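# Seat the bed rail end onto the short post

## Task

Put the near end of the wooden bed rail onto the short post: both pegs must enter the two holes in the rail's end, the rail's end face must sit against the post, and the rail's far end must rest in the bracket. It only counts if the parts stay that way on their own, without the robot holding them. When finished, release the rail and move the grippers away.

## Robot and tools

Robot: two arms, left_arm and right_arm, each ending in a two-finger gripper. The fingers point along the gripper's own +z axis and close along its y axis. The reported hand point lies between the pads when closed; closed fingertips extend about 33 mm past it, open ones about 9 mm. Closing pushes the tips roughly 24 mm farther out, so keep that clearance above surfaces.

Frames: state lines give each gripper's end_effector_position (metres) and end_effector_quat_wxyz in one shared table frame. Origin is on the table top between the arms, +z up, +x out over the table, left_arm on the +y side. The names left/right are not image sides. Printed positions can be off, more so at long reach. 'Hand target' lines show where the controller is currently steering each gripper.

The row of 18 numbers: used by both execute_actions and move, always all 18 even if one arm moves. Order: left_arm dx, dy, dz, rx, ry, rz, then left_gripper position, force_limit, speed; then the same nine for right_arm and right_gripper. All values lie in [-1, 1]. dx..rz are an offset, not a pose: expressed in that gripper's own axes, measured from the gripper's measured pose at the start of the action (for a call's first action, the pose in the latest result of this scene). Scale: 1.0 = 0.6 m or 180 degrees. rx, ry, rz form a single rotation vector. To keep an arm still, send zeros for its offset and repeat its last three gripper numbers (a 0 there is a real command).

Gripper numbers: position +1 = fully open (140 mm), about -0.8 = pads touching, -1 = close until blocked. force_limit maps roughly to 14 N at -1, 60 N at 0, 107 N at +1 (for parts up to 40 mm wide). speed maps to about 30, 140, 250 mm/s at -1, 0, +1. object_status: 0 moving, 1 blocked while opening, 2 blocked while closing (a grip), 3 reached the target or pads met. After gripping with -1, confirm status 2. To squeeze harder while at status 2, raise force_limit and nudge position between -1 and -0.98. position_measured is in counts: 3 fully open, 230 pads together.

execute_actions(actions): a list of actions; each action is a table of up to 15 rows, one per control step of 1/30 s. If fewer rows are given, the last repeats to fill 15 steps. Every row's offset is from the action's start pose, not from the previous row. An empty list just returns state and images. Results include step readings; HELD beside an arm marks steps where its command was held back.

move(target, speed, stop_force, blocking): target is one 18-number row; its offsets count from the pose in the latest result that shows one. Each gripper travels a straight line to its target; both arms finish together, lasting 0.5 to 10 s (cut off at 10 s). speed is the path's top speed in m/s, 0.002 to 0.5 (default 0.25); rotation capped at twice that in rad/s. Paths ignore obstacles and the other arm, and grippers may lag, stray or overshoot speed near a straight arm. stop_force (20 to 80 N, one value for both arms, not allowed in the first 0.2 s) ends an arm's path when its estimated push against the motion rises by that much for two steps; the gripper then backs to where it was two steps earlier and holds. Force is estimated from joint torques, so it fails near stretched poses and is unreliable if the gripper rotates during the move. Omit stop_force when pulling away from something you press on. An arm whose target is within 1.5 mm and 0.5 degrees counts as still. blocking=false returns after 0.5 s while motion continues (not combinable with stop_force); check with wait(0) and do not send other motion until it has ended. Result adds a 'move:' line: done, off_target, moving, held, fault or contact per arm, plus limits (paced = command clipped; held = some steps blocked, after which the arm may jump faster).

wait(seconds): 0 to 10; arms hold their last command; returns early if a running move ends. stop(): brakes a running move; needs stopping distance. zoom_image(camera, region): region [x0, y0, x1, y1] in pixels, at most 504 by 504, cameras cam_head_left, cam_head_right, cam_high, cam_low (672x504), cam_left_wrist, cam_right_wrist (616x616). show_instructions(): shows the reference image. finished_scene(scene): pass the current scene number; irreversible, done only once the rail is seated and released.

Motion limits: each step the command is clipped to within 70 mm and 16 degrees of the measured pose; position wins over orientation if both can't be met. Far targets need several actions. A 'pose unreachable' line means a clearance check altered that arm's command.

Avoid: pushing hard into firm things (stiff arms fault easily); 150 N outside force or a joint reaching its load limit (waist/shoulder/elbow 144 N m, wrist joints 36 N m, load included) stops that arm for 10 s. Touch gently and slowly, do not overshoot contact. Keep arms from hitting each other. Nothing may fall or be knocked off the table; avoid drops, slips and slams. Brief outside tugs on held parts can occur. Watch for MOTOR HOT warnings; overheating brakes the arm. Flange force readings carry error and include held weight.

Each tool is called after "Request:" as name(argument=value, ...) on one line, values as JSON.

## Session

Request:
execute_actions(actions=[])

Scene clock: 0.00 s.
left_arm: end_effector_position=(-0.0557, -0.0865, +0.3469) position_measured=3 object_status=3 end_effector_quat_wxyz=(+0.045, +0.917, +0.388, +0.079) | right_arm: end_effector_position=(+0.2585, -0.1175, +0.3187) position_measured=3 object_status=3 end_effector_quat_wxyz=(+0.012, +0.656, +0.732, +0.186)
Joint positions: left_arm=[-1.377  0.264  0.595 -0.188 -1.864 -2.467] | right_arm=[ 1.753 -0.502 -0.333  0.266 -1.476  1.687]
Joint velocities: left_arm=[ 0.001  0.001  0.    -0.003  0.001 -0.   ] | right_arm=[ 0.     0.     0.001  0.     0.    -0.   ]
Flange force (N, the push that the arm receives, along the gripper's own x y z axes): no reading
Hand target (left_arm): -0.056, -0.087, +0.347; +0.045, +0.917, +0.388, +0.079
Hand target (right_arm): +0.259, -0.117, +0.319; +0.012, +0.656, +0.732, +0.186

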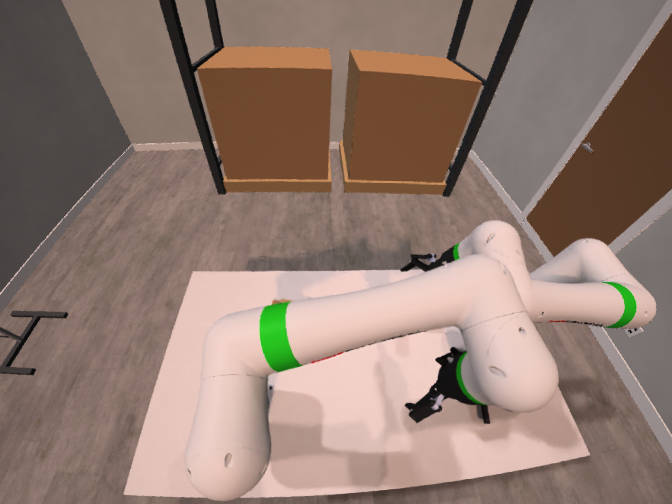

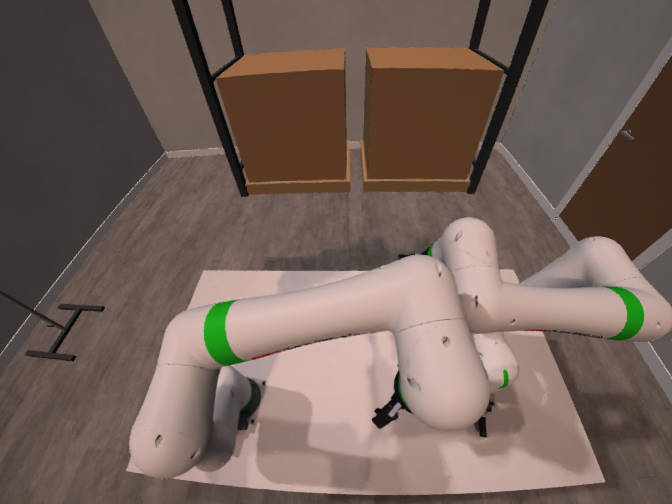

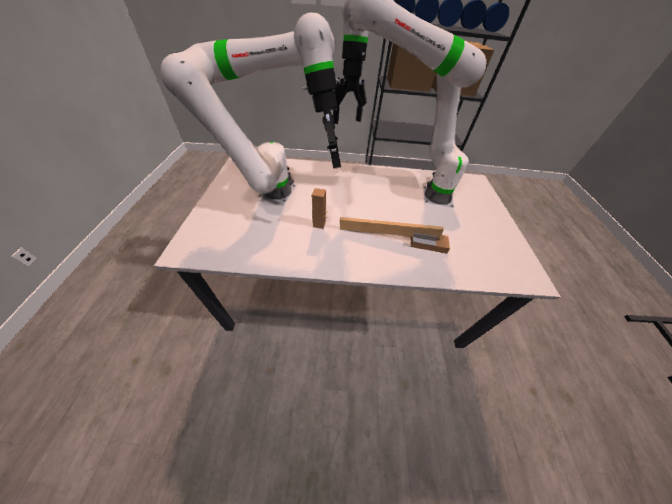

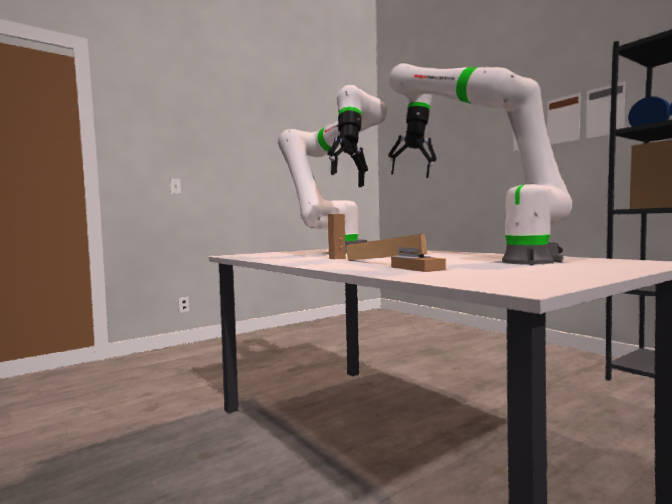

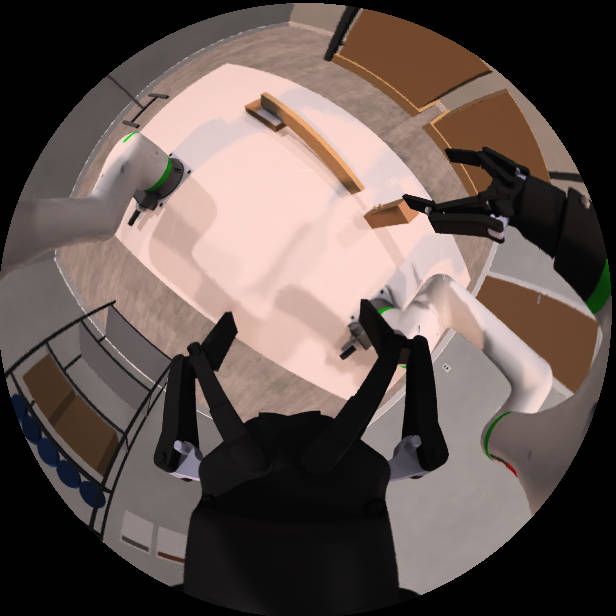

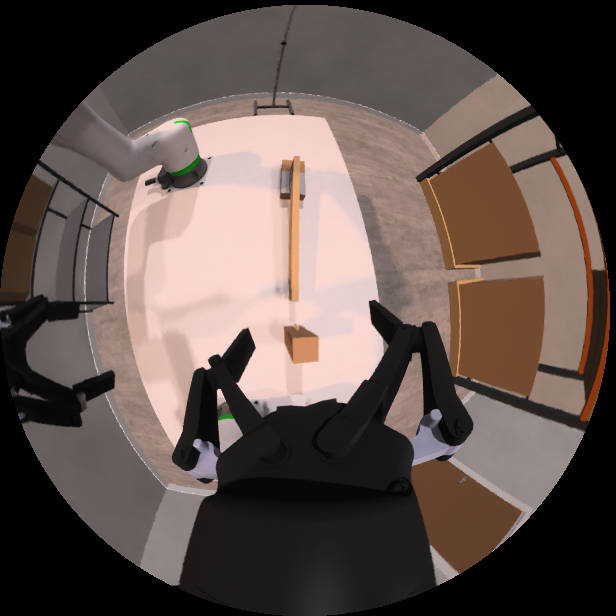

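Request:
zoom_image(camera="cam_high", region=[295, 175, 465, 265])

Request:
zoom_image(camera="cam_low", region=[315, 200, 455, 285])

Request:
zoom_image(camera="cam_right_wrist", region=[250, 145, 350, 375])

Request:
zoom_image(camera="cam_left_wrist", region=[235, 80, 425, 240])

Region (295, 175, 465, 265) of cam_high's 672x504 image, scaled by 2.965, with more detail than that image has; it fills the top 267 rows of this view, and the rest is white.

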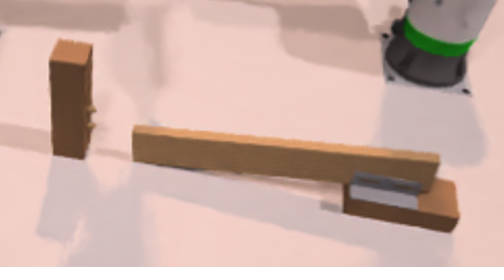

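Region (315, 200, 455, 285) of cam_low's 672x504 image, scaled by 3.600, with more detail than that image has; it fills the top 306 rows of this view, and the rest is white.

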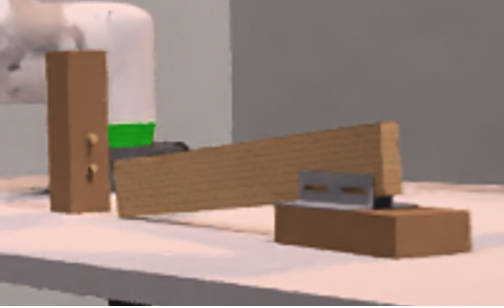

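Region (250, 145, 350, 375) of cam_right_wrist's 616x616 image, scaled by 2.191, with more detail than that image has; it fills the left 219 columns of this view, and the rest is white.

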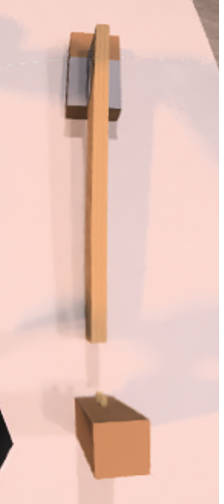

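Region (235, 80, 425, 240) of cam_left_wrist's 616x616 image, scaled by 2.653, with more detail than that image has; it fills the top 424 rows of this view, and the rest is white.

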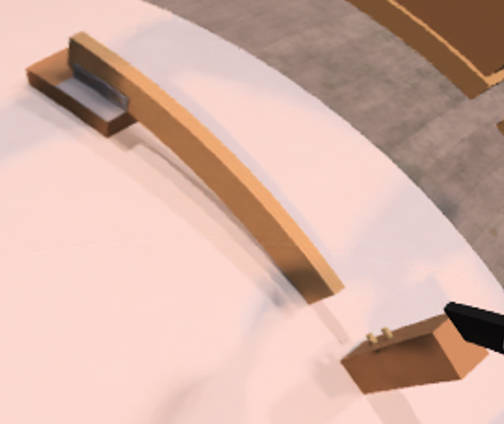

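Request:
zoom_image(camera="cam_left_wrist", region=[335, 165, 425, 235])

Request:
zoom_image(camera="cam_left_wrist", region=[238, 85, 298, 140])

Request:
zoom_image(camera="cam_right_wrist", region=[265, 285, 335, 370])

Request:
zoom_image(camera="cam_right_wrist", region=[265, 150, 325, 210])

Region (335, 165, 425, 235) of cam_left_wrist's 616x616 image, scaled by 5.600, with more detail than that image has.

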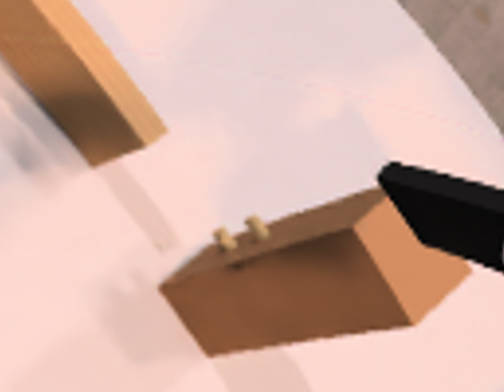

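Region (238, 85, 298, 140) of cam_left_wrist's 616x616 image, scaled by 8.400, with more detail than that image has; it fills the top 462 rows of this view, and the rest is white.

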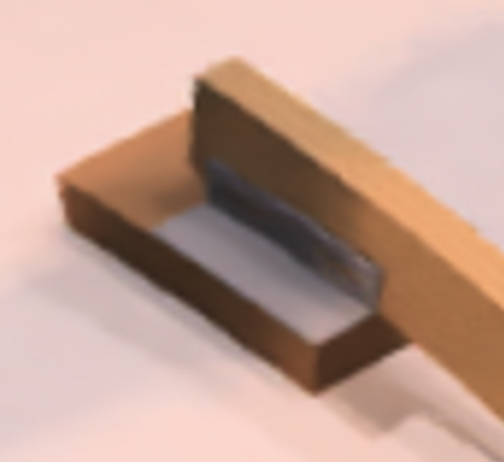

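Region (265, 285, 335, 370) of cam_right_wrist's 616x616 image, scaled by 5.929, with more detail than that image has; it fills the left 415 columns of this view, and the rest is white.

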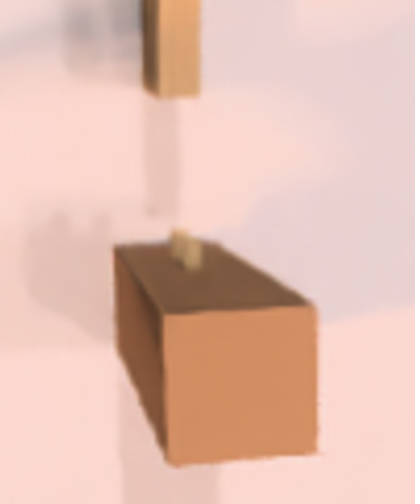

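Region (265, 150, 325, 210) of cam_right_wrist's 616x616 image, scaled by 8.400, with more detail than that image has.

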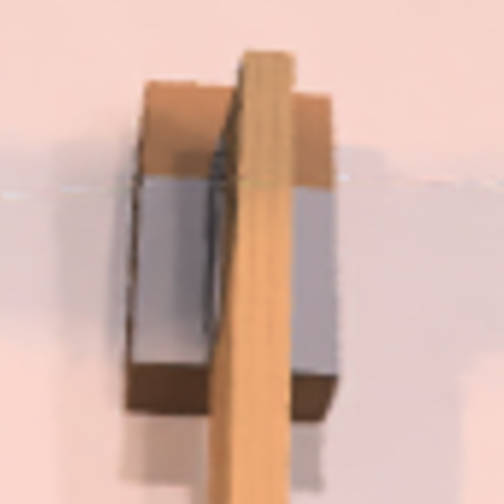

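Request:
execute_actions(actions=[[[0.0003,0.0001,0.0003,0,0.0001,-0.0007,0,0.5,0,-0.0002,0.0001,0.0002,0.0003,0,0,-0.8,0,0],[0.0010,0.0005,0.0010,0.0001,0.0002,-0.0026,0,0.5,0,-0.0008,0.0003,0.0006,0.0009,-0.0001,0.0001,-0.8,0,0],[0.0023,0.0012,0.0022,0.0002,0.0005,-0.0059,0,0.5,0,-0.0017,0.0006,0.0014,0.0021,-0.0003,0.0002,-0.8,0,0],[0.0040,0.0022,0.0039,0.0003,0.0010,-0.0106,0,0.5,0,-0.0031,0.0011,0.0024,0.0038,-0.0006,0.0004,-0.8,0,0],[0.0063,0.0034,0.0061,0.0005,0.0015,-0.0165,0,0.5,0,-0.0048,0.0017,0.0038,0.0059,-0.0009,0.0006,-0.8,0,0],[0.0090,0.0049,0.0087,0.0008,0.0021,-0.0237,0,0.5,0,-0.0069,0.0024,0.0055,0.0085,-0.0014,0.0008,-0.8,0,0],[0.0123,0.0067,0.0119,0.0011,0.0029,-0.0323,0,0.5,0,-0.0094,0.0032,0.0075,0.0116,-0.0018,0.0011,-0.8,0,0],[0.0161,0.0088,0.0156,0.0014,0.0038,-0.0423,0,0.5,0,-0.0123,0.0042,0.0098,0.0152,-0.0024,0.0015,-0.8,0,0],[0.0203,0.0111,0.0197,0.0017,0.0048,-0.0534,0,0.5,0,-0.0156,0.0053,0.0124,0.0192,-0.0030,0.0019,-0.8,0,0],[0.0251,0.0137,0.0243,0.0022,0.0059,-0.0660,0,0.5,0,-0.0193,0.0066,0.0153,0.0237,-0.0038,0.0023,-0.8,0,0],[0.0304,0.0166,0.0294,0.0026,0.0072,-0.0798,0,0.5,0,-0.0233,0.0080,0.0185,0.0286,-0.0045,0.0028,-0.8,0,0],[0.0362,0.0197,0.0350,0.0031,0.0085,-0.0950,0,0.5,0,-0.0277,0.0095,0.0220,0.0340,-0.0054,0.0034,-0.8,0,0],[0.0424,0.0232,0.0411,0.0036,0.0100,-0.1115,0,0.5,0,-0.0326,0.0112,0.0258,0.0400,-0.0063,0.0040,-0.8,0,0],[0.0492,0.0269,0.0476,0.0042,0.0116,-0.1293,0,0.5,0,-0.0378,0.0129,0.0300,0.0463,-0.0074,0.0046,-0.8,0,0],[0.0565,0.0309,0.0547,0.0049,0.0134,-0.1484,0,0.5,0,-0.0434,0.0149,0.0344,0.0532,-0.0084,0.0053,-0.8,0,0]],[[0.0269,0.0261,0.0327,0.0029,0.0079,-0.0875,0,0.5,0,-0.0252,0.0108,0.0197,0.0314,-0.0050,0.0031,-0.8,0,0],[0.0330,0.0320,0.0401,0.0035,0.0096,-0.1073,0,0.5,0,-0.0309,0.0133,0.0242,0.0384,-0.0061,0.0038,-0.8,0,0],[0.0391,0.0380,0.0475,0.0042,0.0114,-0.1270,0,0.5,0,-0.0366,0.0157,0.0287,0.0455,-0.0072,0.0045,-0.8,0,0],[0.0452,0.0439,0.0549,0.0048,0.0132,-0.1468,0,0.5,0,-0.0423,0.0181,0.0331,0.0526,-0.0083,0.0052,-0.8,0,0],[0.0512,0.0498,0.0623,0.0054,0.0150,-0.1666,0,0.5,0,-0.0480,0.0206,0.0376,0.0597,-0.0095,0.0059,-0.8,0,0],[0.0573,0.0557,0.0697,0.0061,0.0168,-0.1864,0,0.5,0,-0.0537,0.0230,0.0421,0.0668,-0.0106,0.0066,-0.8,0,0],[0.0634,0.0616,0.0771,0.0067,0.0185,-0.2062,0,0.5,0,-0.0594,0.0255,0.0465,0.0739,-0.0117,0.0073,-0.8,0,0],[0.0695,0.0675,0.0845,0.0074,0.0203,-0.2260,0,0.5,0,-0.0651,0.0279,0.0510,0.0810,-0.0128,0.0080,-0.8,0,0],[0.0756,0.0734,0.0919,0.0080,0.0221,-0.2458,0,0.5,0,-0.0708,0.0304,0.0555,0.0881,-0.0140,0.0087,-0.8,0,0],[0.0817,0.0793,0.0993,0.0087,0.0239,-0.2656,0,0.5,0,-0.0765,0.0328,0.0599,0.0952,-0.0151,0.0094,-0.8,0,0],[0.0878,0.0852,0.1067,0.0093,0.0257,-0.2853,0,0.5,0,-0.0821,0.0353,0.0644,0.1023,-0.0162,0.0101,-0.8,0,0],[0.0939,0.0912,0.1141,0.0100,0.0274,-0.3051,0,0.5,0,-0.0878,0.0377,0.0689,0.1094,-0.0173,0.0108,-0.8,0,0],[0.0999,0.0971,0.1215,0.0106,0.0292,-0.3249,0,0.5,0,-0.0935,0.0401,0.0733,0.1165,-0.0185,0.0115,-0.8,0,0],[0.1060,0.1030,0.1289,0.0113,0.0310,-0.3447,0,0.5,0,-0.0992,0.0426,0.0778,0.1236,-0.0196,0.0122,-0.8,0,0],[0.1121,0.1089,0.1363,0.0119,0.0328,-0.3645,0,0.5,0,-0.1049,0.0450,0.0823,0.1307,-0.0207,0.0129,-0.8,0,0]],[[-0.0073,0.0410,0.0361,0.0032,0.0087,-0.0970,0,0.5,0,-0.0264,0.0194,0.0182,0.0348,-0.0055,0.0034,-0.8,0,0],[-0.0088,0.0494,0.0435,0.0038,0.0105,-0.1168,0,0.5,0,-0.0317,0.0234,0.0219,0.0419,-0.0066,0.0041,-0.8,0,0],[-0.0103,0.0578,0.0509,0.0045,0.0123,-0.1365,0,0.5,0,-0.0371,0.0273,0.0256,0.0489,-0.0078,0.0048,-0.8,0,0],[-0.0118,0.0662,0.0582,0.0051,0.0141,-0.1563,0,0.5,0,-0.0425,0.0313,0.0293,0.0560,-0.0089,0.0055,-0.8,0,0],[-0.0132,0.0745,0.0656,0.0058,0.0158,-0.1761,0,0.5,0,-0.0479,0.0352,0.0330,0.0631,-0.0100,0.0062,-0.8,0,0],[-0.0147,0.0829,0.0730,0.0064,0.0176,-0.1959,0,0.5,0,-0.0533,0.0392,0.0367,0.0702,-0.0111,0.0069,-0.8,0,0],[-0.0162,0.0913,0.0804,0.0070,0.0194,-0.2157,0,0.5,0,-0.0586,0.0431,0.0405,0.0773,-0.0123,0.0076,-0.8,0,0],[-0.0177,0.0997,0.0877,0.0077,0.0212,-0.2355,0,0.5,0,-0.0640,0.0471,0.0442,0.0844,-0.0134,0.0083,-0.8,0,0],[-0.0192,0.1080,0.0951,0.0083,0.0230,-0.2553,0,0.5,0,-0.0694,0.0511,0.0479,0.0915,-0.0145,0.0091,-0.8,0,0],[-0.0207,0.1164,0.1025,0.0090,0.0247,-0.2751,0,0.5,0,-0.0748,0.0550,0.0516,0.0986,-0.0156,0.0098,-0.8,0,0],[-0.0222,0.1248,0.1098,0.0096,0.0265,-0.2948,0,0.5,0,-0.0802,0.0590,0.0553,0.1057,-0.0168,0.0105,-0.8,0,0],[-0.0237,0.1332,0.1172,0.0103,0.0283,-0.3146,0,0.5,0,-0.0855,0.0629,0.0590,0.1128,-0.0179,0.0112,-0.8,0,0],[-0.0252,0.1415,0.1246,0.0109,0.0301,-0.3344,0,0.5,0,-0.0909,0.0669,0.0627,0.1199,-0.0190,0.0119,-0.8,0,0],[-0.0266,0.1499,0.1320,0.0116,0.0319,-0.3542,0,0.5,0,-0.0963,0.0709,0.0664,0.1270,-0.0201,0.0126,-0.8,0,0],[-0.0281,0.1583,0.1393,0.0122,0.0336,-0.3740,0,0.5,0,-0.1017,0.0748,0.0702,0.1341,-0.0213,0.0133,-0.8,0,0]],[[-0.0403,0.0182,0.0330,0.0032,0.0087,-0.0970,0,0.5,0,-0.0248,0.0254,0.0120,0.0348,-0.0055,0.0034,-0.8,0,0],[-0.0485,0.0219,0.0397,0.0038,0.0105,-0.1168,0,0.5,0,-0.0299,0.0305,0.0145,0.0419,-0.0066,0.0041,-0.8,0,0],[-0.0567,0.0256,0.0464,0.0045,0.0123,-0.1365,0,0.5,0,-0.0350,0.0357,0.0169,0.0489,-0.0078,0.0048,-0.8,0,0],[-0.0650,0.0293,0.0531,0.0051,0.0141,-0.1563,0,0.5,0,-0.0401,0.0409,0.0194,0.0560,-0.0089,0.0055,-0.8,0,0],[-0.0732,0.0330,0.0599,0.0058,0.0158,-0.1761,0,0.5,0,-0.0451,0.0461,0.0218,0.0631,-0.0100,0.0062,-0.8,0,0],[-0.0814,0.0367,0.0666,0.0064,0.0176,-0.1959,0,0.5,0,-0.0502,0.0512,0.0243,0.0702,-0.0111,0.0069,-0.8,0,0],[-0.0896,0.0404,0.0733,0.0070,0.0194,-0.2157,0,0.5,0,-0.0553,0.0564,0.0267,0.0773,-0.0123,0.0076,-0.8,0,0],[-0.0978,0.0441,0.0800,0.0077,0.0212,-0.2355,0,0.5,0,-0.0603,0.0616,0.0292,0.0844,-0.0134,0.0083,-0.8,0,0],[-0.1061,0.0478,0.0868,0.0083,0.0230,-0.2553,0,0.5,0,-0.0654,0.0668,0.0316,0.0915,-0.0145,0.0091,-0.8,0,0],[-0.1143,0.0515,0.0935,0.0090,0.0247,-0.2751,0,0.5,0,-0.0705,0.0719,0.0341,0.0986,-0.0156,0.0098,-0.8,0,0],[-0.1225,0.0553,0.1002,0.0096,0.0265,-0.2948,0,0.5,0,-0.0755,0.0771,0.0365,0.1057,-0.0168,0.0105,-0.8,0,0],[-0.1307,0.0590,0.1069,0.0103,0.0283,-0.3146,0,0.5,0,-0.0806,0.0823,0.0390,0.1128,-0.0179,0.0112,-0.8,0,0],[-0.1389,0.0627,0.1137,0.0109,0.0301,-0.3344,0,0.5,0,-0.0857,0.0875,0.0414,0.1199,-0.0190,0.0119,-0.8,0,0],[-0.1472,0.0664,0.1204,0.0116,0.0319,-0.3542,0,0.5,0,-0.0908,0.0926,0.0439,0.1270,-0.0201,0.0126,-0.8,0,0],[-0.1554,0.0701,0.1271,0.0122,0.0336,-0.3740,0,0.5,0,-0.0958,0.0978,0.0463,0.1341,-0.0213,0.0133,-0.8,0,0]],[[-0.0410,-0.0218,0.027,0.0031,0.0087,-0.0963,0,0.5,0,-0.0234,0.0287,0.0041,0.0345,-0.0055,0.0034,-0.8,0,0],[-0.0486,-0.0258,0.031,0.0037,0.0103,-0.1141,0,0.5,0,-0.0277,0.0340,0.0049,0.0409,-0.0065,0.0040,-0.8,0,0],[-0.0556,-0.0295,0.034,0.0043,0.0117,-0.1306,0,0.5,0,-0.0317,0.0389,0.0056,0.0468,-0.0074,0.0046,-0.8,0,0],[-0.0621,-0.0329,0.0365,0.0048,0.0131,-0.1458,0,0.5,0,-0.0354,0.0434,0.0063,0.0523,-0.0083,0.0052,-0.8,0,0],[-0.0679,-0.0360,0.0385,0.0052,0.0144,-0.1596,0,0.5,0,-0.0387,0.0476,0.0069,0.0572,-0.0091,0.0057,-0.8,0,0],[-0.0733,-0.0389,0.040,0.0056,0.0155,-0.1722,0,0.5,0,-0.0418,0.0513,0.0074,0.0617,-0.0098,0.0061,-0.8,0,0],[-0.0780,-0.0414,0.041,0.0060,0.0165,-0.1833,0,0.5,0,-0.0445,0.0546,0.0079,0.0657,-0.0104,0.0065,-0.8,0,0],[-0.0823,-0.0437,0.042,0.0063,0.0174,-0.1933,0,0.5,0,-0.0469,0.0576,0.0083,0.0693,-0.0110,0.0069,-0.8,0,0],[-0.0859,-0.0456,0.042,0.0066,0.0182,-0.2018,0,0.5,0,-0.0490,0.0601,0.0087,0.0724,-0.0115,0.0072,-0.8,0,0],[-0.0890,-0.0472,0.042,0.0068,0.0188,-0.2091,0,0.5,0,-0.0507,0.0623,0.0090,0.0749,-0.0119,0.0074,-0.8,0,0],[-0.0915,-0.0486,0.042,0.0070,0.0193,-0.2150,0,0.5,0,-0.0522,0.0641,0.0092,0.0771,-0.0122,0.0076,-0.8,0,0],[-0.0935,-0.0496,0.042,0.0072,0.0198,-0.2197,0,0.5,0,-0.0533,0.0655,0.0094,0.0787,-0.0125,0.0078,-0.8,0,0],[-0.0949,-0.0504,0.042,0.0073,0.0201,-0.2230,0,0.5,0,-0.0541,0.0664,0.0096,0.0799,-0.0127,0.0079,-0.8,0,0],[-0.0957,-0.0508,0.042,0.0073,0.0202,-0.2249,0,0.5,0,-0.0545,0.0670,0.0097,0.0806,-0.0128,0.0080,-0.8,0,0],[-0.0960,-0.0510,0.042,0.0074,0.0203,-0.2256,0,0.5,0,-0.0547,0.0672,0.0097,0.0809,-0.0128,0.0080,-0.8,0,0]]])

Scene clock: 19.77 s.
left_arm: end_effector_position=(+0.2802, -0.0519, +0.1551) position_measured=129 object_status=3 end_effector_quat_wxyz=(+0.006, -0.453, +0.891, +0.035) | right_arm: end_effector_position=(+0.3986, -0.2712, +0.1415) position_measured=229 object_status=3 end_effector_quat_wxyz=(-0.330, +0.594, +0.647, -0.345)
Joint positions: left_arm=[-0.691  0.432  0.333 -0.031 -1.536  0.19 ] | right_arm=[ 0.621  0.71   0.448 -0.401 -2.231  2.695]
Joint velocities: left_arm=[0.053 0.072 0.089 0.006 0.017 0.59 ] | right_arm=[-0.033  0.166  0.118 -0.008 -0.118  0.011]
Flange force (N, the push that the arm receives, along the gripper's own x y z axes): left_arm=[-4.0 -2.5 -0.4] | right_arm=[2.5 14.7 -7.7]
Flange force at the end of the 1st action (N, along the gripper's axes at the end of the call): left_arm=[-2.8 2.6 1.6] | right_arm=[1.6 -1.0 -9.9]
Flange force at the end of the 2nd action (N, along the gripper's axes at the end of the call): left_arm=[-2.1 -2.1 -3.5] | right_arm=[-0.7 -5.0 -2.5]
Flange force at the end of the 3rd action (N, along the gripper's axes at the end of the call): left_arm=[-0.8 -0.9 -0.4] | right_arm=[-2.7 0.5 -4.8]
Flange force at the end of the 4th action (N, along the gripper's axes at the end of the call): left_arm=[-3.5 3.5 -0.5] | right_arm=[3.9 2.8 -12.3]
Hand target (left_arm): +0.283, -0.053, +0.155; +0.007, -0.469, +0.882, +0.034
Hand target (right_arm): +0.399, -0.272, +0.141; -0.331, +0.593, +0.646, -0.348
Off the commanded pose (left_arm): 0.003 m, 2 deg.
Off the commanded pose (right_arm): 0.001 m, 0 deg.
Step readings (end_effector_position; steps 1 to 15: 1st action; 16 to 30: 2nd action; 31 to 45: 3rd action; 46 to 60: 4th action; 61 to 75: 5th action):
0: left_arm (-0.0557, -0.0865, +0.3469) | right_arm (+0.2585, -0.1175, +0.3187)
1: left_arm (-0.0557, -0.0865, +0.3469) | right_arm (+0.2585, -0.1175, +0.3187)
2: left_arm (-0.0557, -0.0865, +0.3468) | right_arm (+0.2586, -0.1176, +0.3186)
4: left_arm (-0.0550, -0.0862, +0.3462) | right_arm (+0.2589, -0.1180, +0.3182)
8: left_arm (-0.0499, -0.0850, +0.3433) | right_arm (+0.2609, -0.1202, +0.3156)
15: left_arm (-0.0302, -0.0799, +0.3313) | right_arm (+0.2688, -0.1283, +0.3055)
16: left_arm (-0.0262, -0.0789, +0.3288) | right_arm (+0.2704, -0.1301, +0.3034)
17: left_arm (-0.0219, -0.0776, +0.3262) | right_arm (+0.2722, -0.1321, +0.3011)
19: left_arm (-0.0119, -0.0745, +0.3199) | right_arm (+0.2761, -0.1364, +0.2960)
23: left_arm (+0.0101, -0.0680, +0.3064) | right_arm (+0.2846, -0.1457, +0.2850)
30: left_arm (+0.0493, -0.0567, +0.2823) | right_arm (+0.3008, -0.1639, +0.2639)
31: left_arm (+0.0548, -0.0551, +0.2789) | right_arm (+0.3033, -0.1667, +0.2607)
32: left_arm (+0.0603, -0.0537, +0.2756) | right_arm (+0.3057, -0.1694, +0.2576)
34: left_arm (+0.0709, -0.0515, +0.2701) | right_arm (+0.3106, -0.1748, +0.2518)
38: left_arm (+0.0936, -0.0489, +0.2561) | right_arm (+0.3202, -0.1854, +0.2399)
45: left_arm (+0.1339, -0.0431, +0.2317) | right_arm (+0.3366, -0.2034, +0.2192)
46: left_arm (+0.1396, -0.0422, +0.2282) | right_arm (+0.3389, -0.2059, +0.2162)
47: left_arm (+0.1451, -0.0414, +0.2249) | right_arm (+0.3413, -0.2086, +0.2132)
49: left_arm (+0.1558, -0.0411, +0.2182) | right_arm (+0.3461, -0.2142, +0.2071)
53: left_arm (+0.1786, -0.0415, +0.2046) | right_arm (+0.3556, -0.2247, +0.1952)
60: left_arm (+0.2188, -0.0414, +0.1803) | right_arm (+0.3721, -0.2426, +0.1745)
61: left_arm (+0.2246, -0.0414, +0.1768) | right_arm (+0.3744, -0.2451, +0.1715)
62: left_arm (+0.2301, -0.0416, +0.1734) | right_arm (+0.3768, -0.2478, +0.1685)
64: left_arm (+0.2401, -0.0427, +0.1673) | right_arm (+0.3814, -0.2531, +0.1625)
68: left_arm (+0.2586, -0.0465, +0.1597) | right_arm (+0.3897, -0.2622, +0.1521)
75: end_effector_position above

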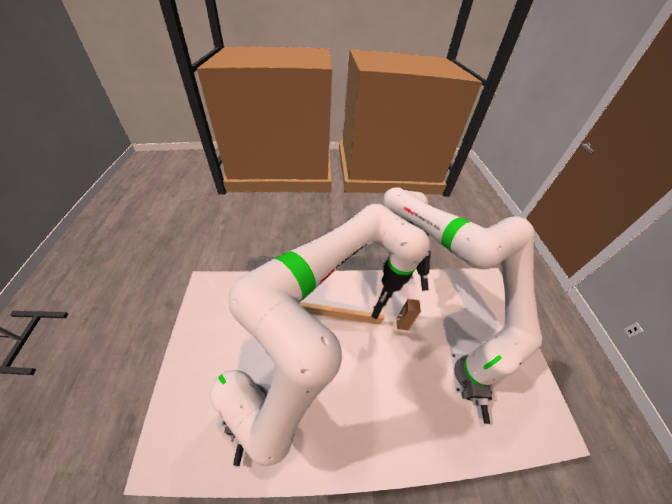

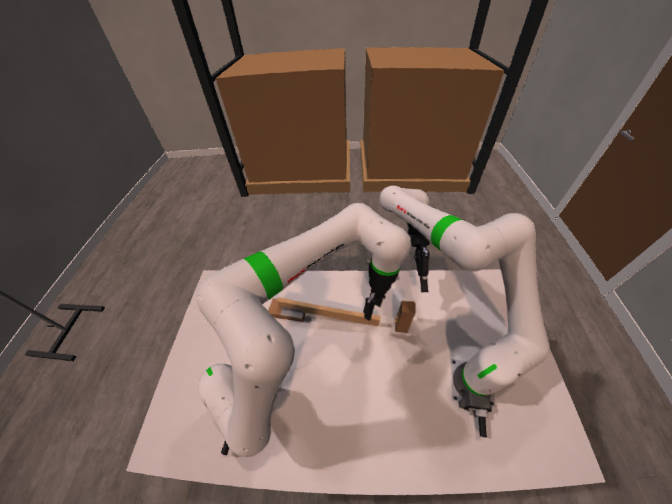

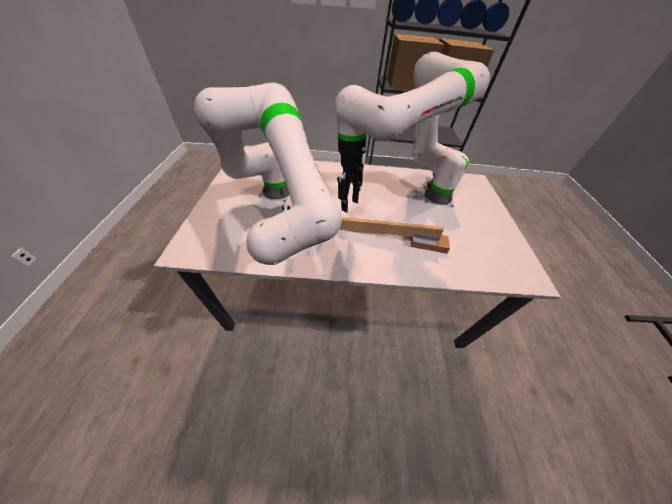

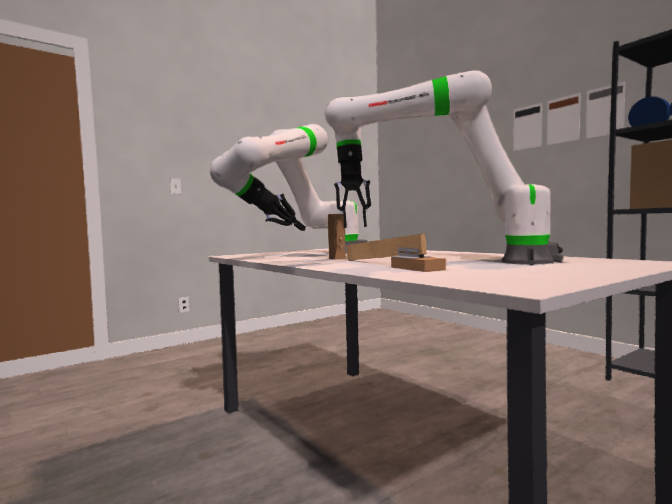

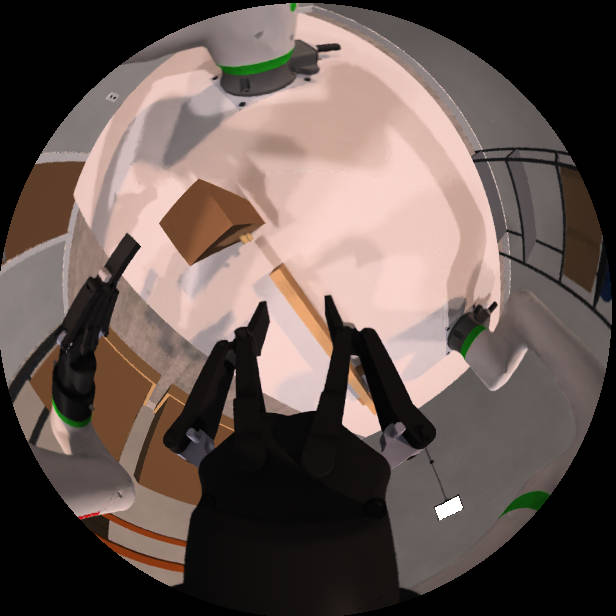

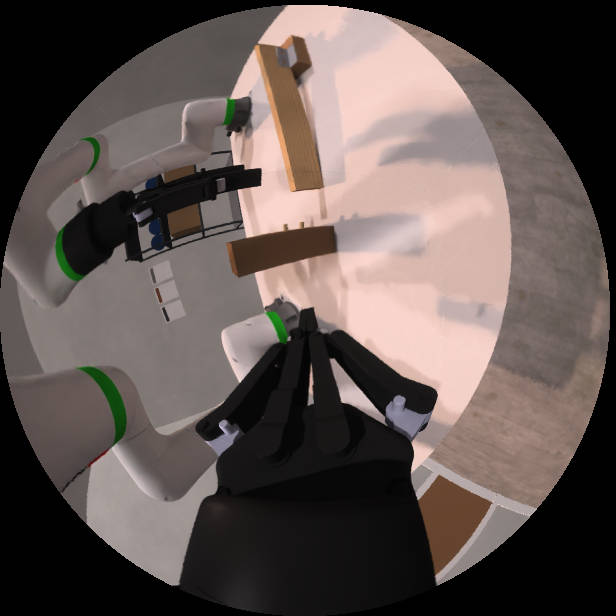

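Request:
execute_actions(actions=[])

Scene clock: 20.57 s.
left_arm: end_effector_position=(+0.2830, -0.0526, +0.1548) position_measured=129 object_status=3 end_effector_quat_wxyz=(+0.007, -0.469, +0.882, +0.034) | right_arm: end_effector_position=(+0.3992, -0.2717, +0.1409) position_measured=229 object_status=3 end_effector_quat_wxyz=(-0.331, +0.593, +0.646, -0.348)
Joint positions: left_arm=[-0.688  0.436  0.338 -0.032 -1.536  0.224] | right_arm=[ 0.62   0.717  0.453 -0.402 -2.236  2.695]
Joint velocities: left_arm=[0.    0.001 0.    0.    0.    0.   ] | right_arm=[-0.     0.    -0.003  0.    -0.     0.   ]
Flange force (N, the push that the arm receives, along the gripper's own x y z axes): left_arm=[2.1 1.3 -1.1] | right_arm=[3.3 7.6 -11.5]
Hand target (left_arm): +0.283, -0.053, +0.155; +0.007, -0.469, +0.882, +0.034
Hand target (right_arm): +0.399, -0.272, +0.141; -0.331, +0.593, +0.646, -0.348
Off the commanded pose (left_arm): 0.000 m, 0 deg.
Off the commanded pose (right_arm): 0.000 m, 0 deg.

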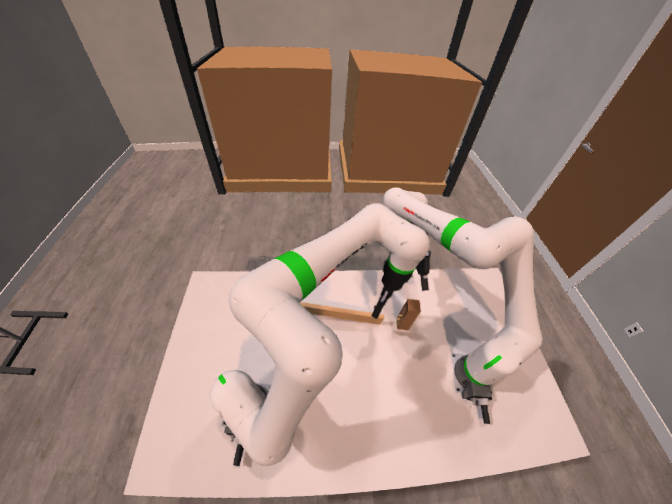

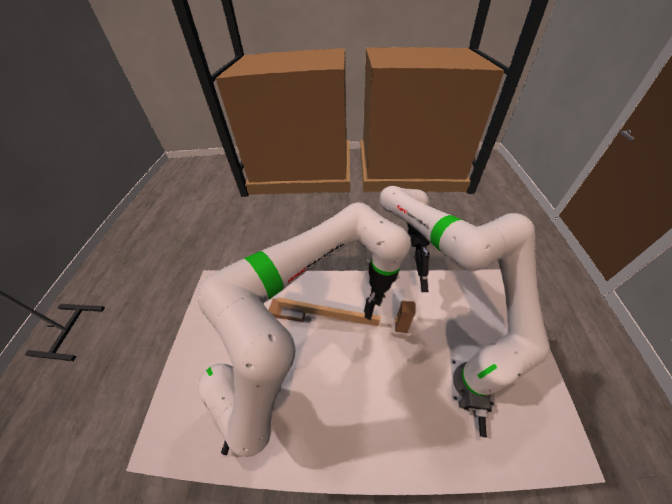

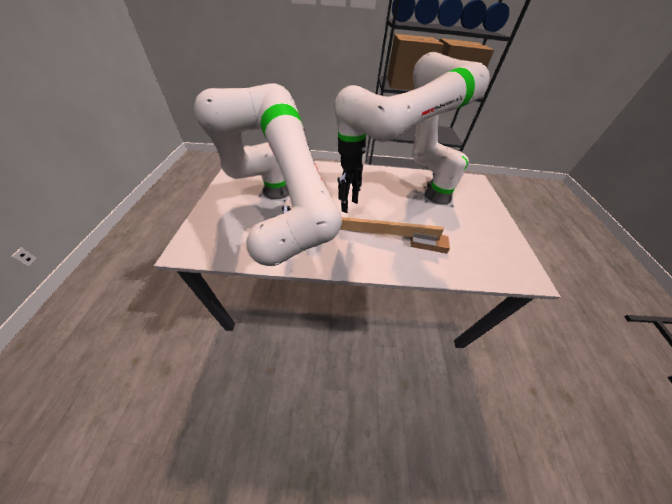

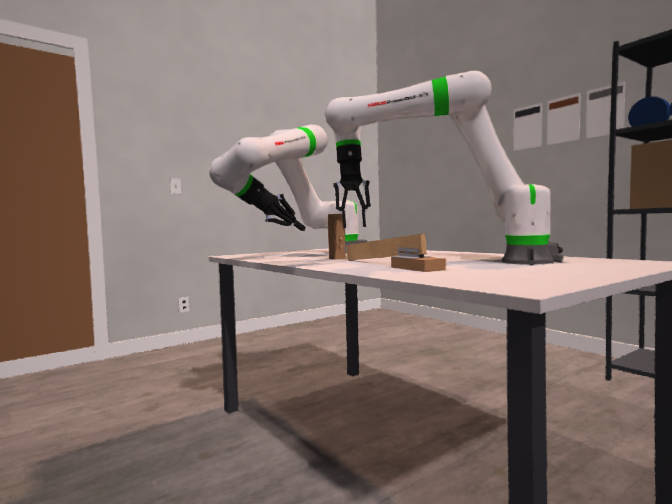

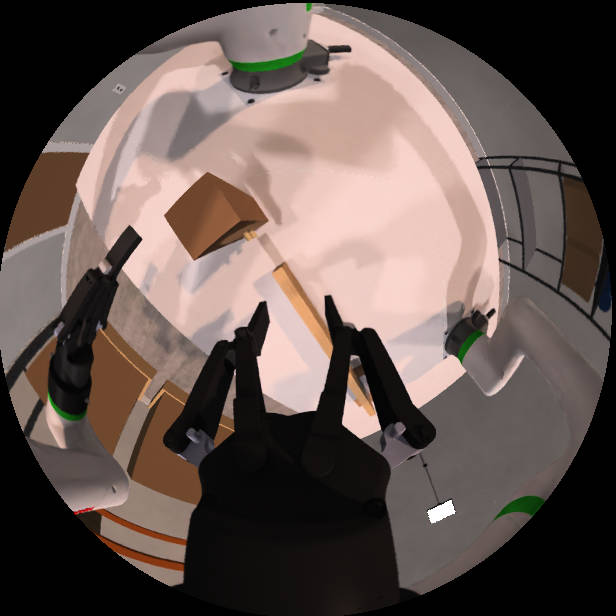

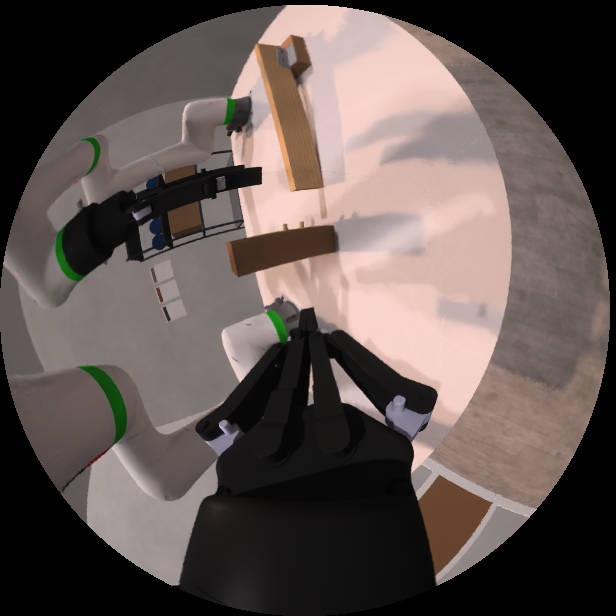

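Request:
zoom_image(camera="cam_left_wrist", region=[160, 160, 400, 430])

Request:
zoom_image(camera="cam_right_wrist", region=[220, 30, 360, 290])

Region (160, 160, 400, 430) of cam_left_wrist's 616x616 image, scaled by 1.867, with more detail than that image has.

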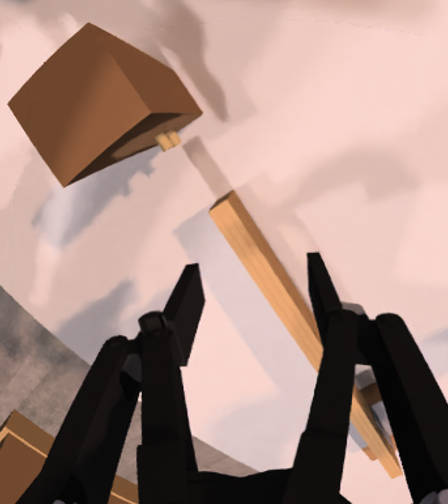

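Region (220, 30, 360, 290) of cam_right_wrist's 616x616 image, scaled by 1.938, with more detail than that image has; it fills the left 271 columns of this view, and the rest is white.

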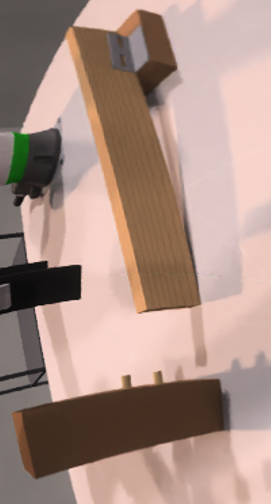

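Request:
zoom_image(camera="cam_left_wrist", region=[230, 215, 330, 315])

Request:
zoom_image(camera="cam_left_wrist", region=[300, 320, 400, 420])

Region (230, 215, 330, 315) of cam_left_wrist's 616x616 image, scaled by 5.040, with more detail than that image has.

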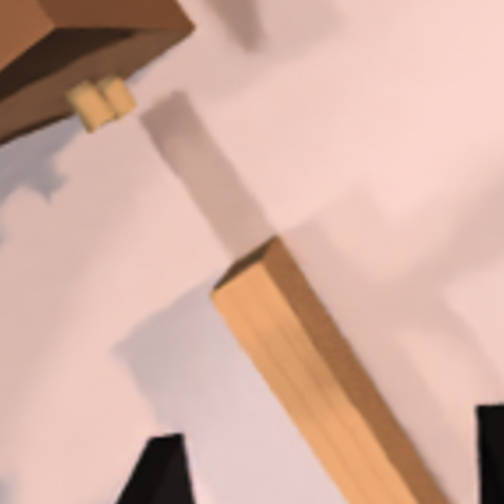

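Region (300, 320, 400, 420) of cam_left_wrist's 616x616 image, scaled by 5.040, with more detail than that image has.

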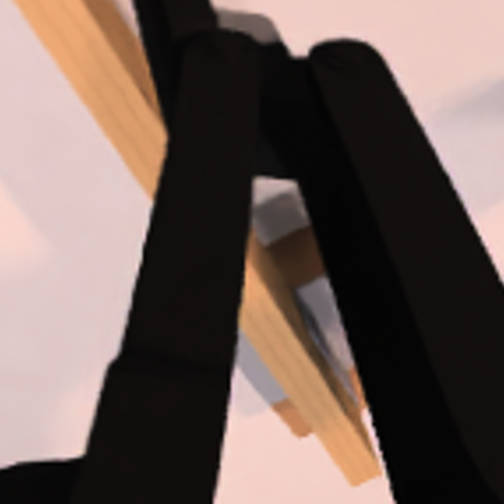

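Request:
move(target=[-0.0852, 0.0106, 0.1716, 0.00644, -0.01519, -0.13885, 0, 0.5, 0, 0.0285, 0.0060, 0.2388, 0, 0, 0, -0.8, 0, 0], speed=0.25)

Scene clock: 26.77 s.
left_arm: end_effector_position=(+0.3044, +0.0002, +0.0548) position_measured=129 object_status=3 end_effector_quat_wxyz=(-0.040, +0.648, -0.760, -0.034) | right_arm: end_effector_position=(+0.2793, -0.2626, +0.0611) position_measured=229 object_status=3 end_effector_quat_wxyz=(-0.331, +0.593, +0.646, -0.348)
Joint positions: left_arm=[-0.631  0.422  0.094 -0.09  -1.303  0.626] | right_arm=[ 0.724  0.576  0.01  -0.425 -1.921  2.735]
Joint velocities: left_arm=[ 0.    -0.001 -0.     0.     0.002  0.001] | right_arm=[ 0.    -0.    -0.002  0.002  0.     0.001]
Flange force (N, the push that the arm receives, along the gripper's own x y z axes): left_arm=[-2.1 -2.8 -3.0] | right_arm=[3.3 7.2 -7.1]
Hand target (left_arm): +0.304, +0.000, +0.055; +0.040, -0.648, +0.760, +0.034
Hand target (right_arm): +0.279, -0.263, +0.061; -0.331, +0.593, +0.646, -0.348
Off the commanded pose (left_arm): 0.000 m, 0 deg.
Off the commanded pose (right_arm): 0.000 m, 0 deg.
move: done

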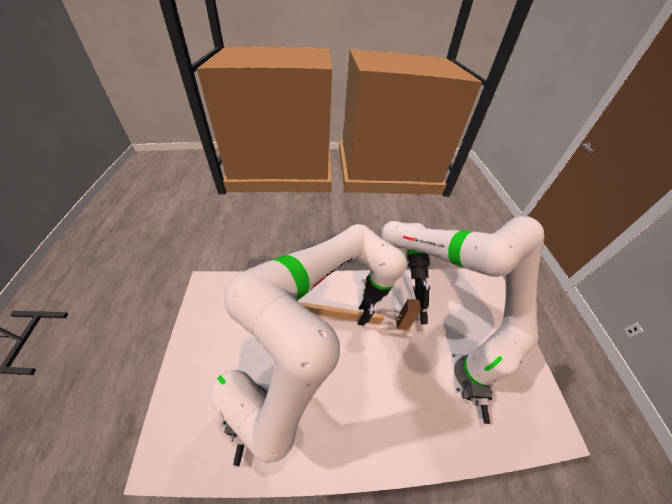

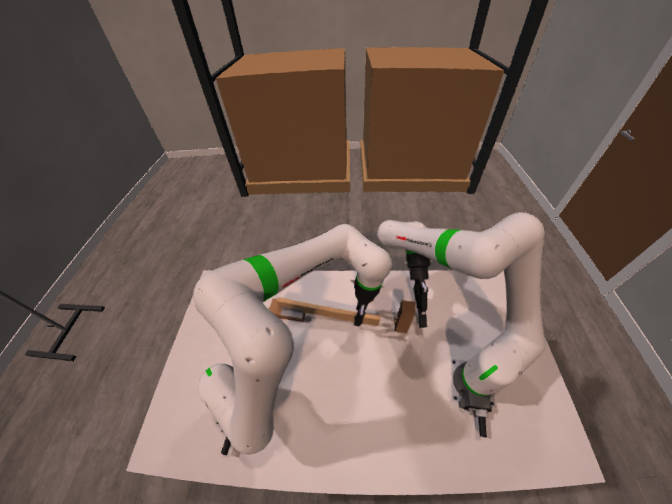

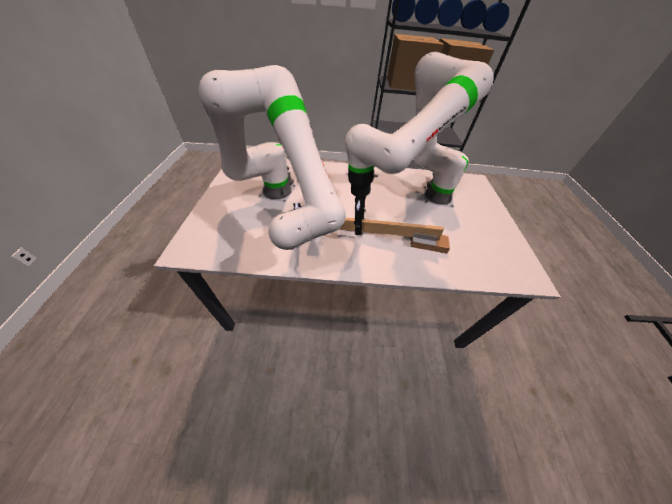

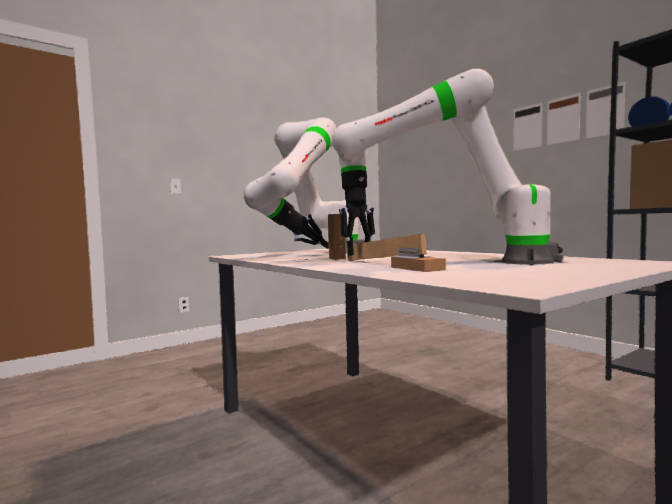

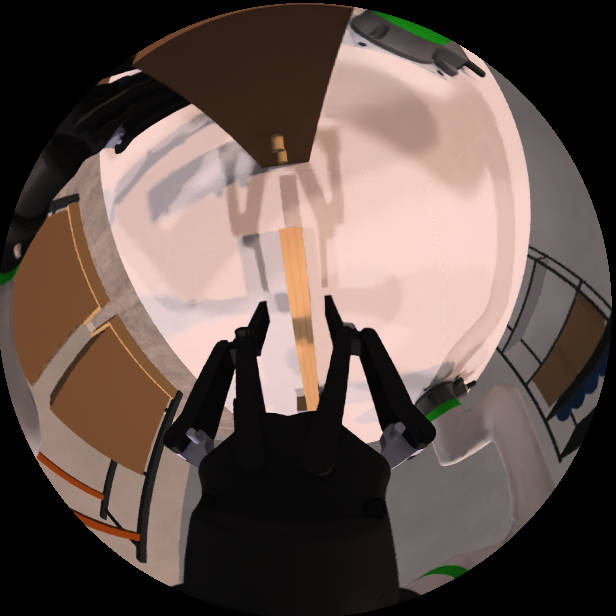

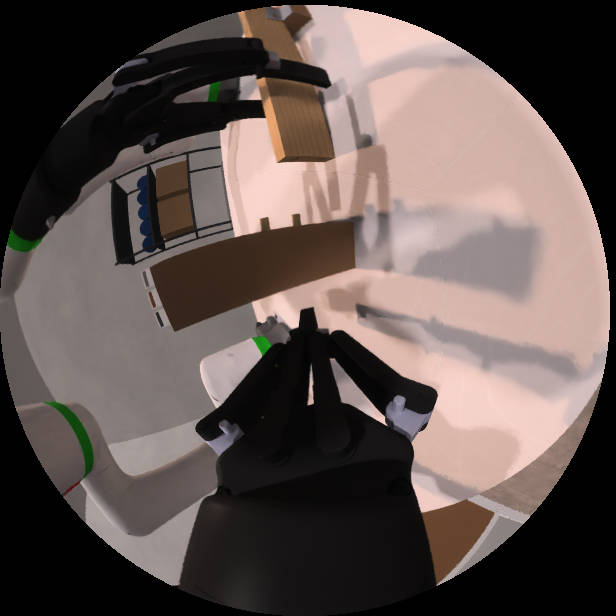

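Request:
zoom_image(camera="cam_left_wrist", region=[250, 215, 350, 345])

Request:
zoom_image(camera="cam_left_wrist", region=[265, 198, 310, 243])

Region (250, 215, 350, 345) of cam_left_wrist's 616x616 image, scaled by 3.877, with more detail than that image has; it fills the left 388 columns of this view, and the rest is white.

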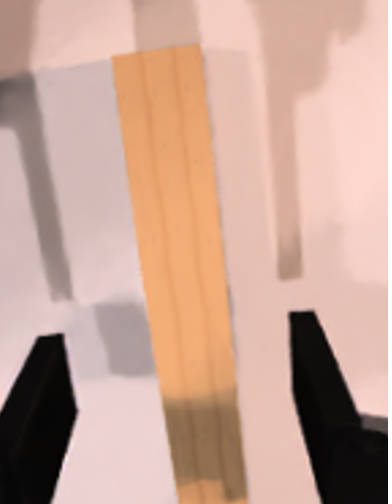

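Region (265, 198, 310, 243) of cam_left_wrist's 616x616 image, scaled by 11.200, with more detail than that image has.

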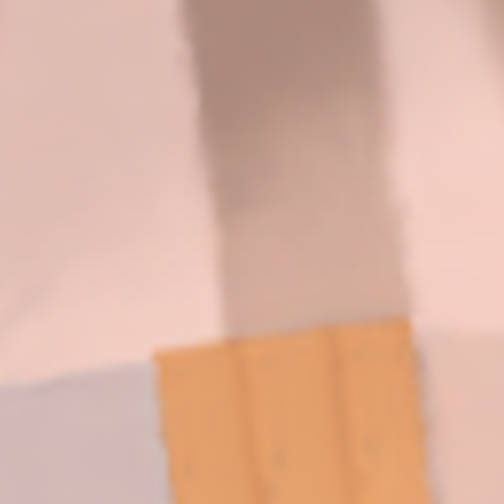

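Request:
zoom_image(camera="cam_left_wrist", region=[280, 290, 325, 335])

Request:
zoom_image(camera="cam_right_wrist", region=[230, 0, 370, 250])

Region (280, 290, 325, 335) of cam_left_wrist's 616x616 image, scaled by 11.200, with more detail than that image has.

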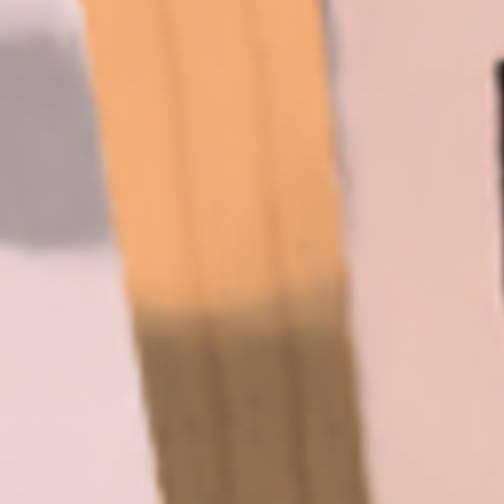

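Region (230, 0, 370, 250) of cam_right_wrist's 616x616 image, scaled by 2.016, with more detail than that image has; it fills the left 282 columns of this view, and the rest is white.

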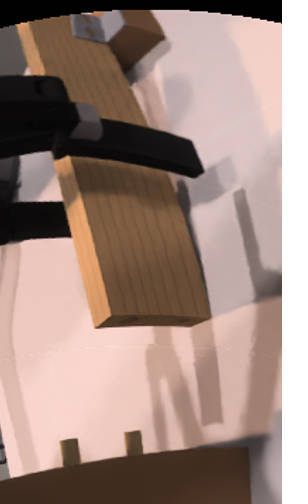

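Request:
zoom_image(camera="cam_left_wrist", region=[255, 120, 320, 185])

Request:
zoom_image(camera="cam_low", region=[320, 205, 460, 285])

Region (255, 120, 320, 185) of cam_left_wrist's 616x616 image, scaled by 7.754, with more detail than that image has.

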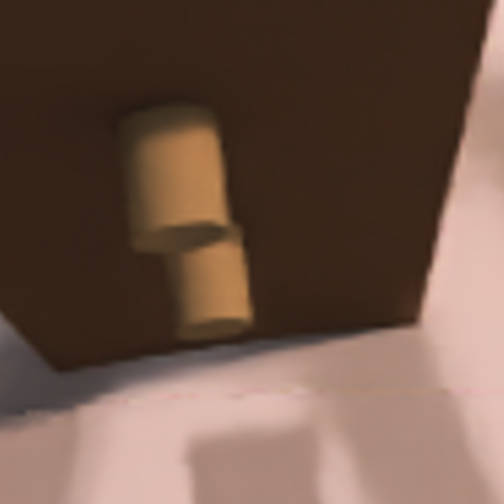

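Region (320, 205, 460, 285) of cam_low's 672x504 image, scaled by 3.600, with more detail than that image has; it fills the top 288 rows of this view, and the rest is white.

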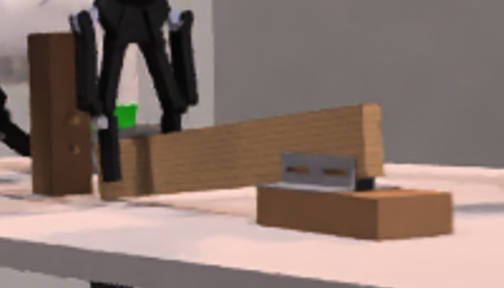

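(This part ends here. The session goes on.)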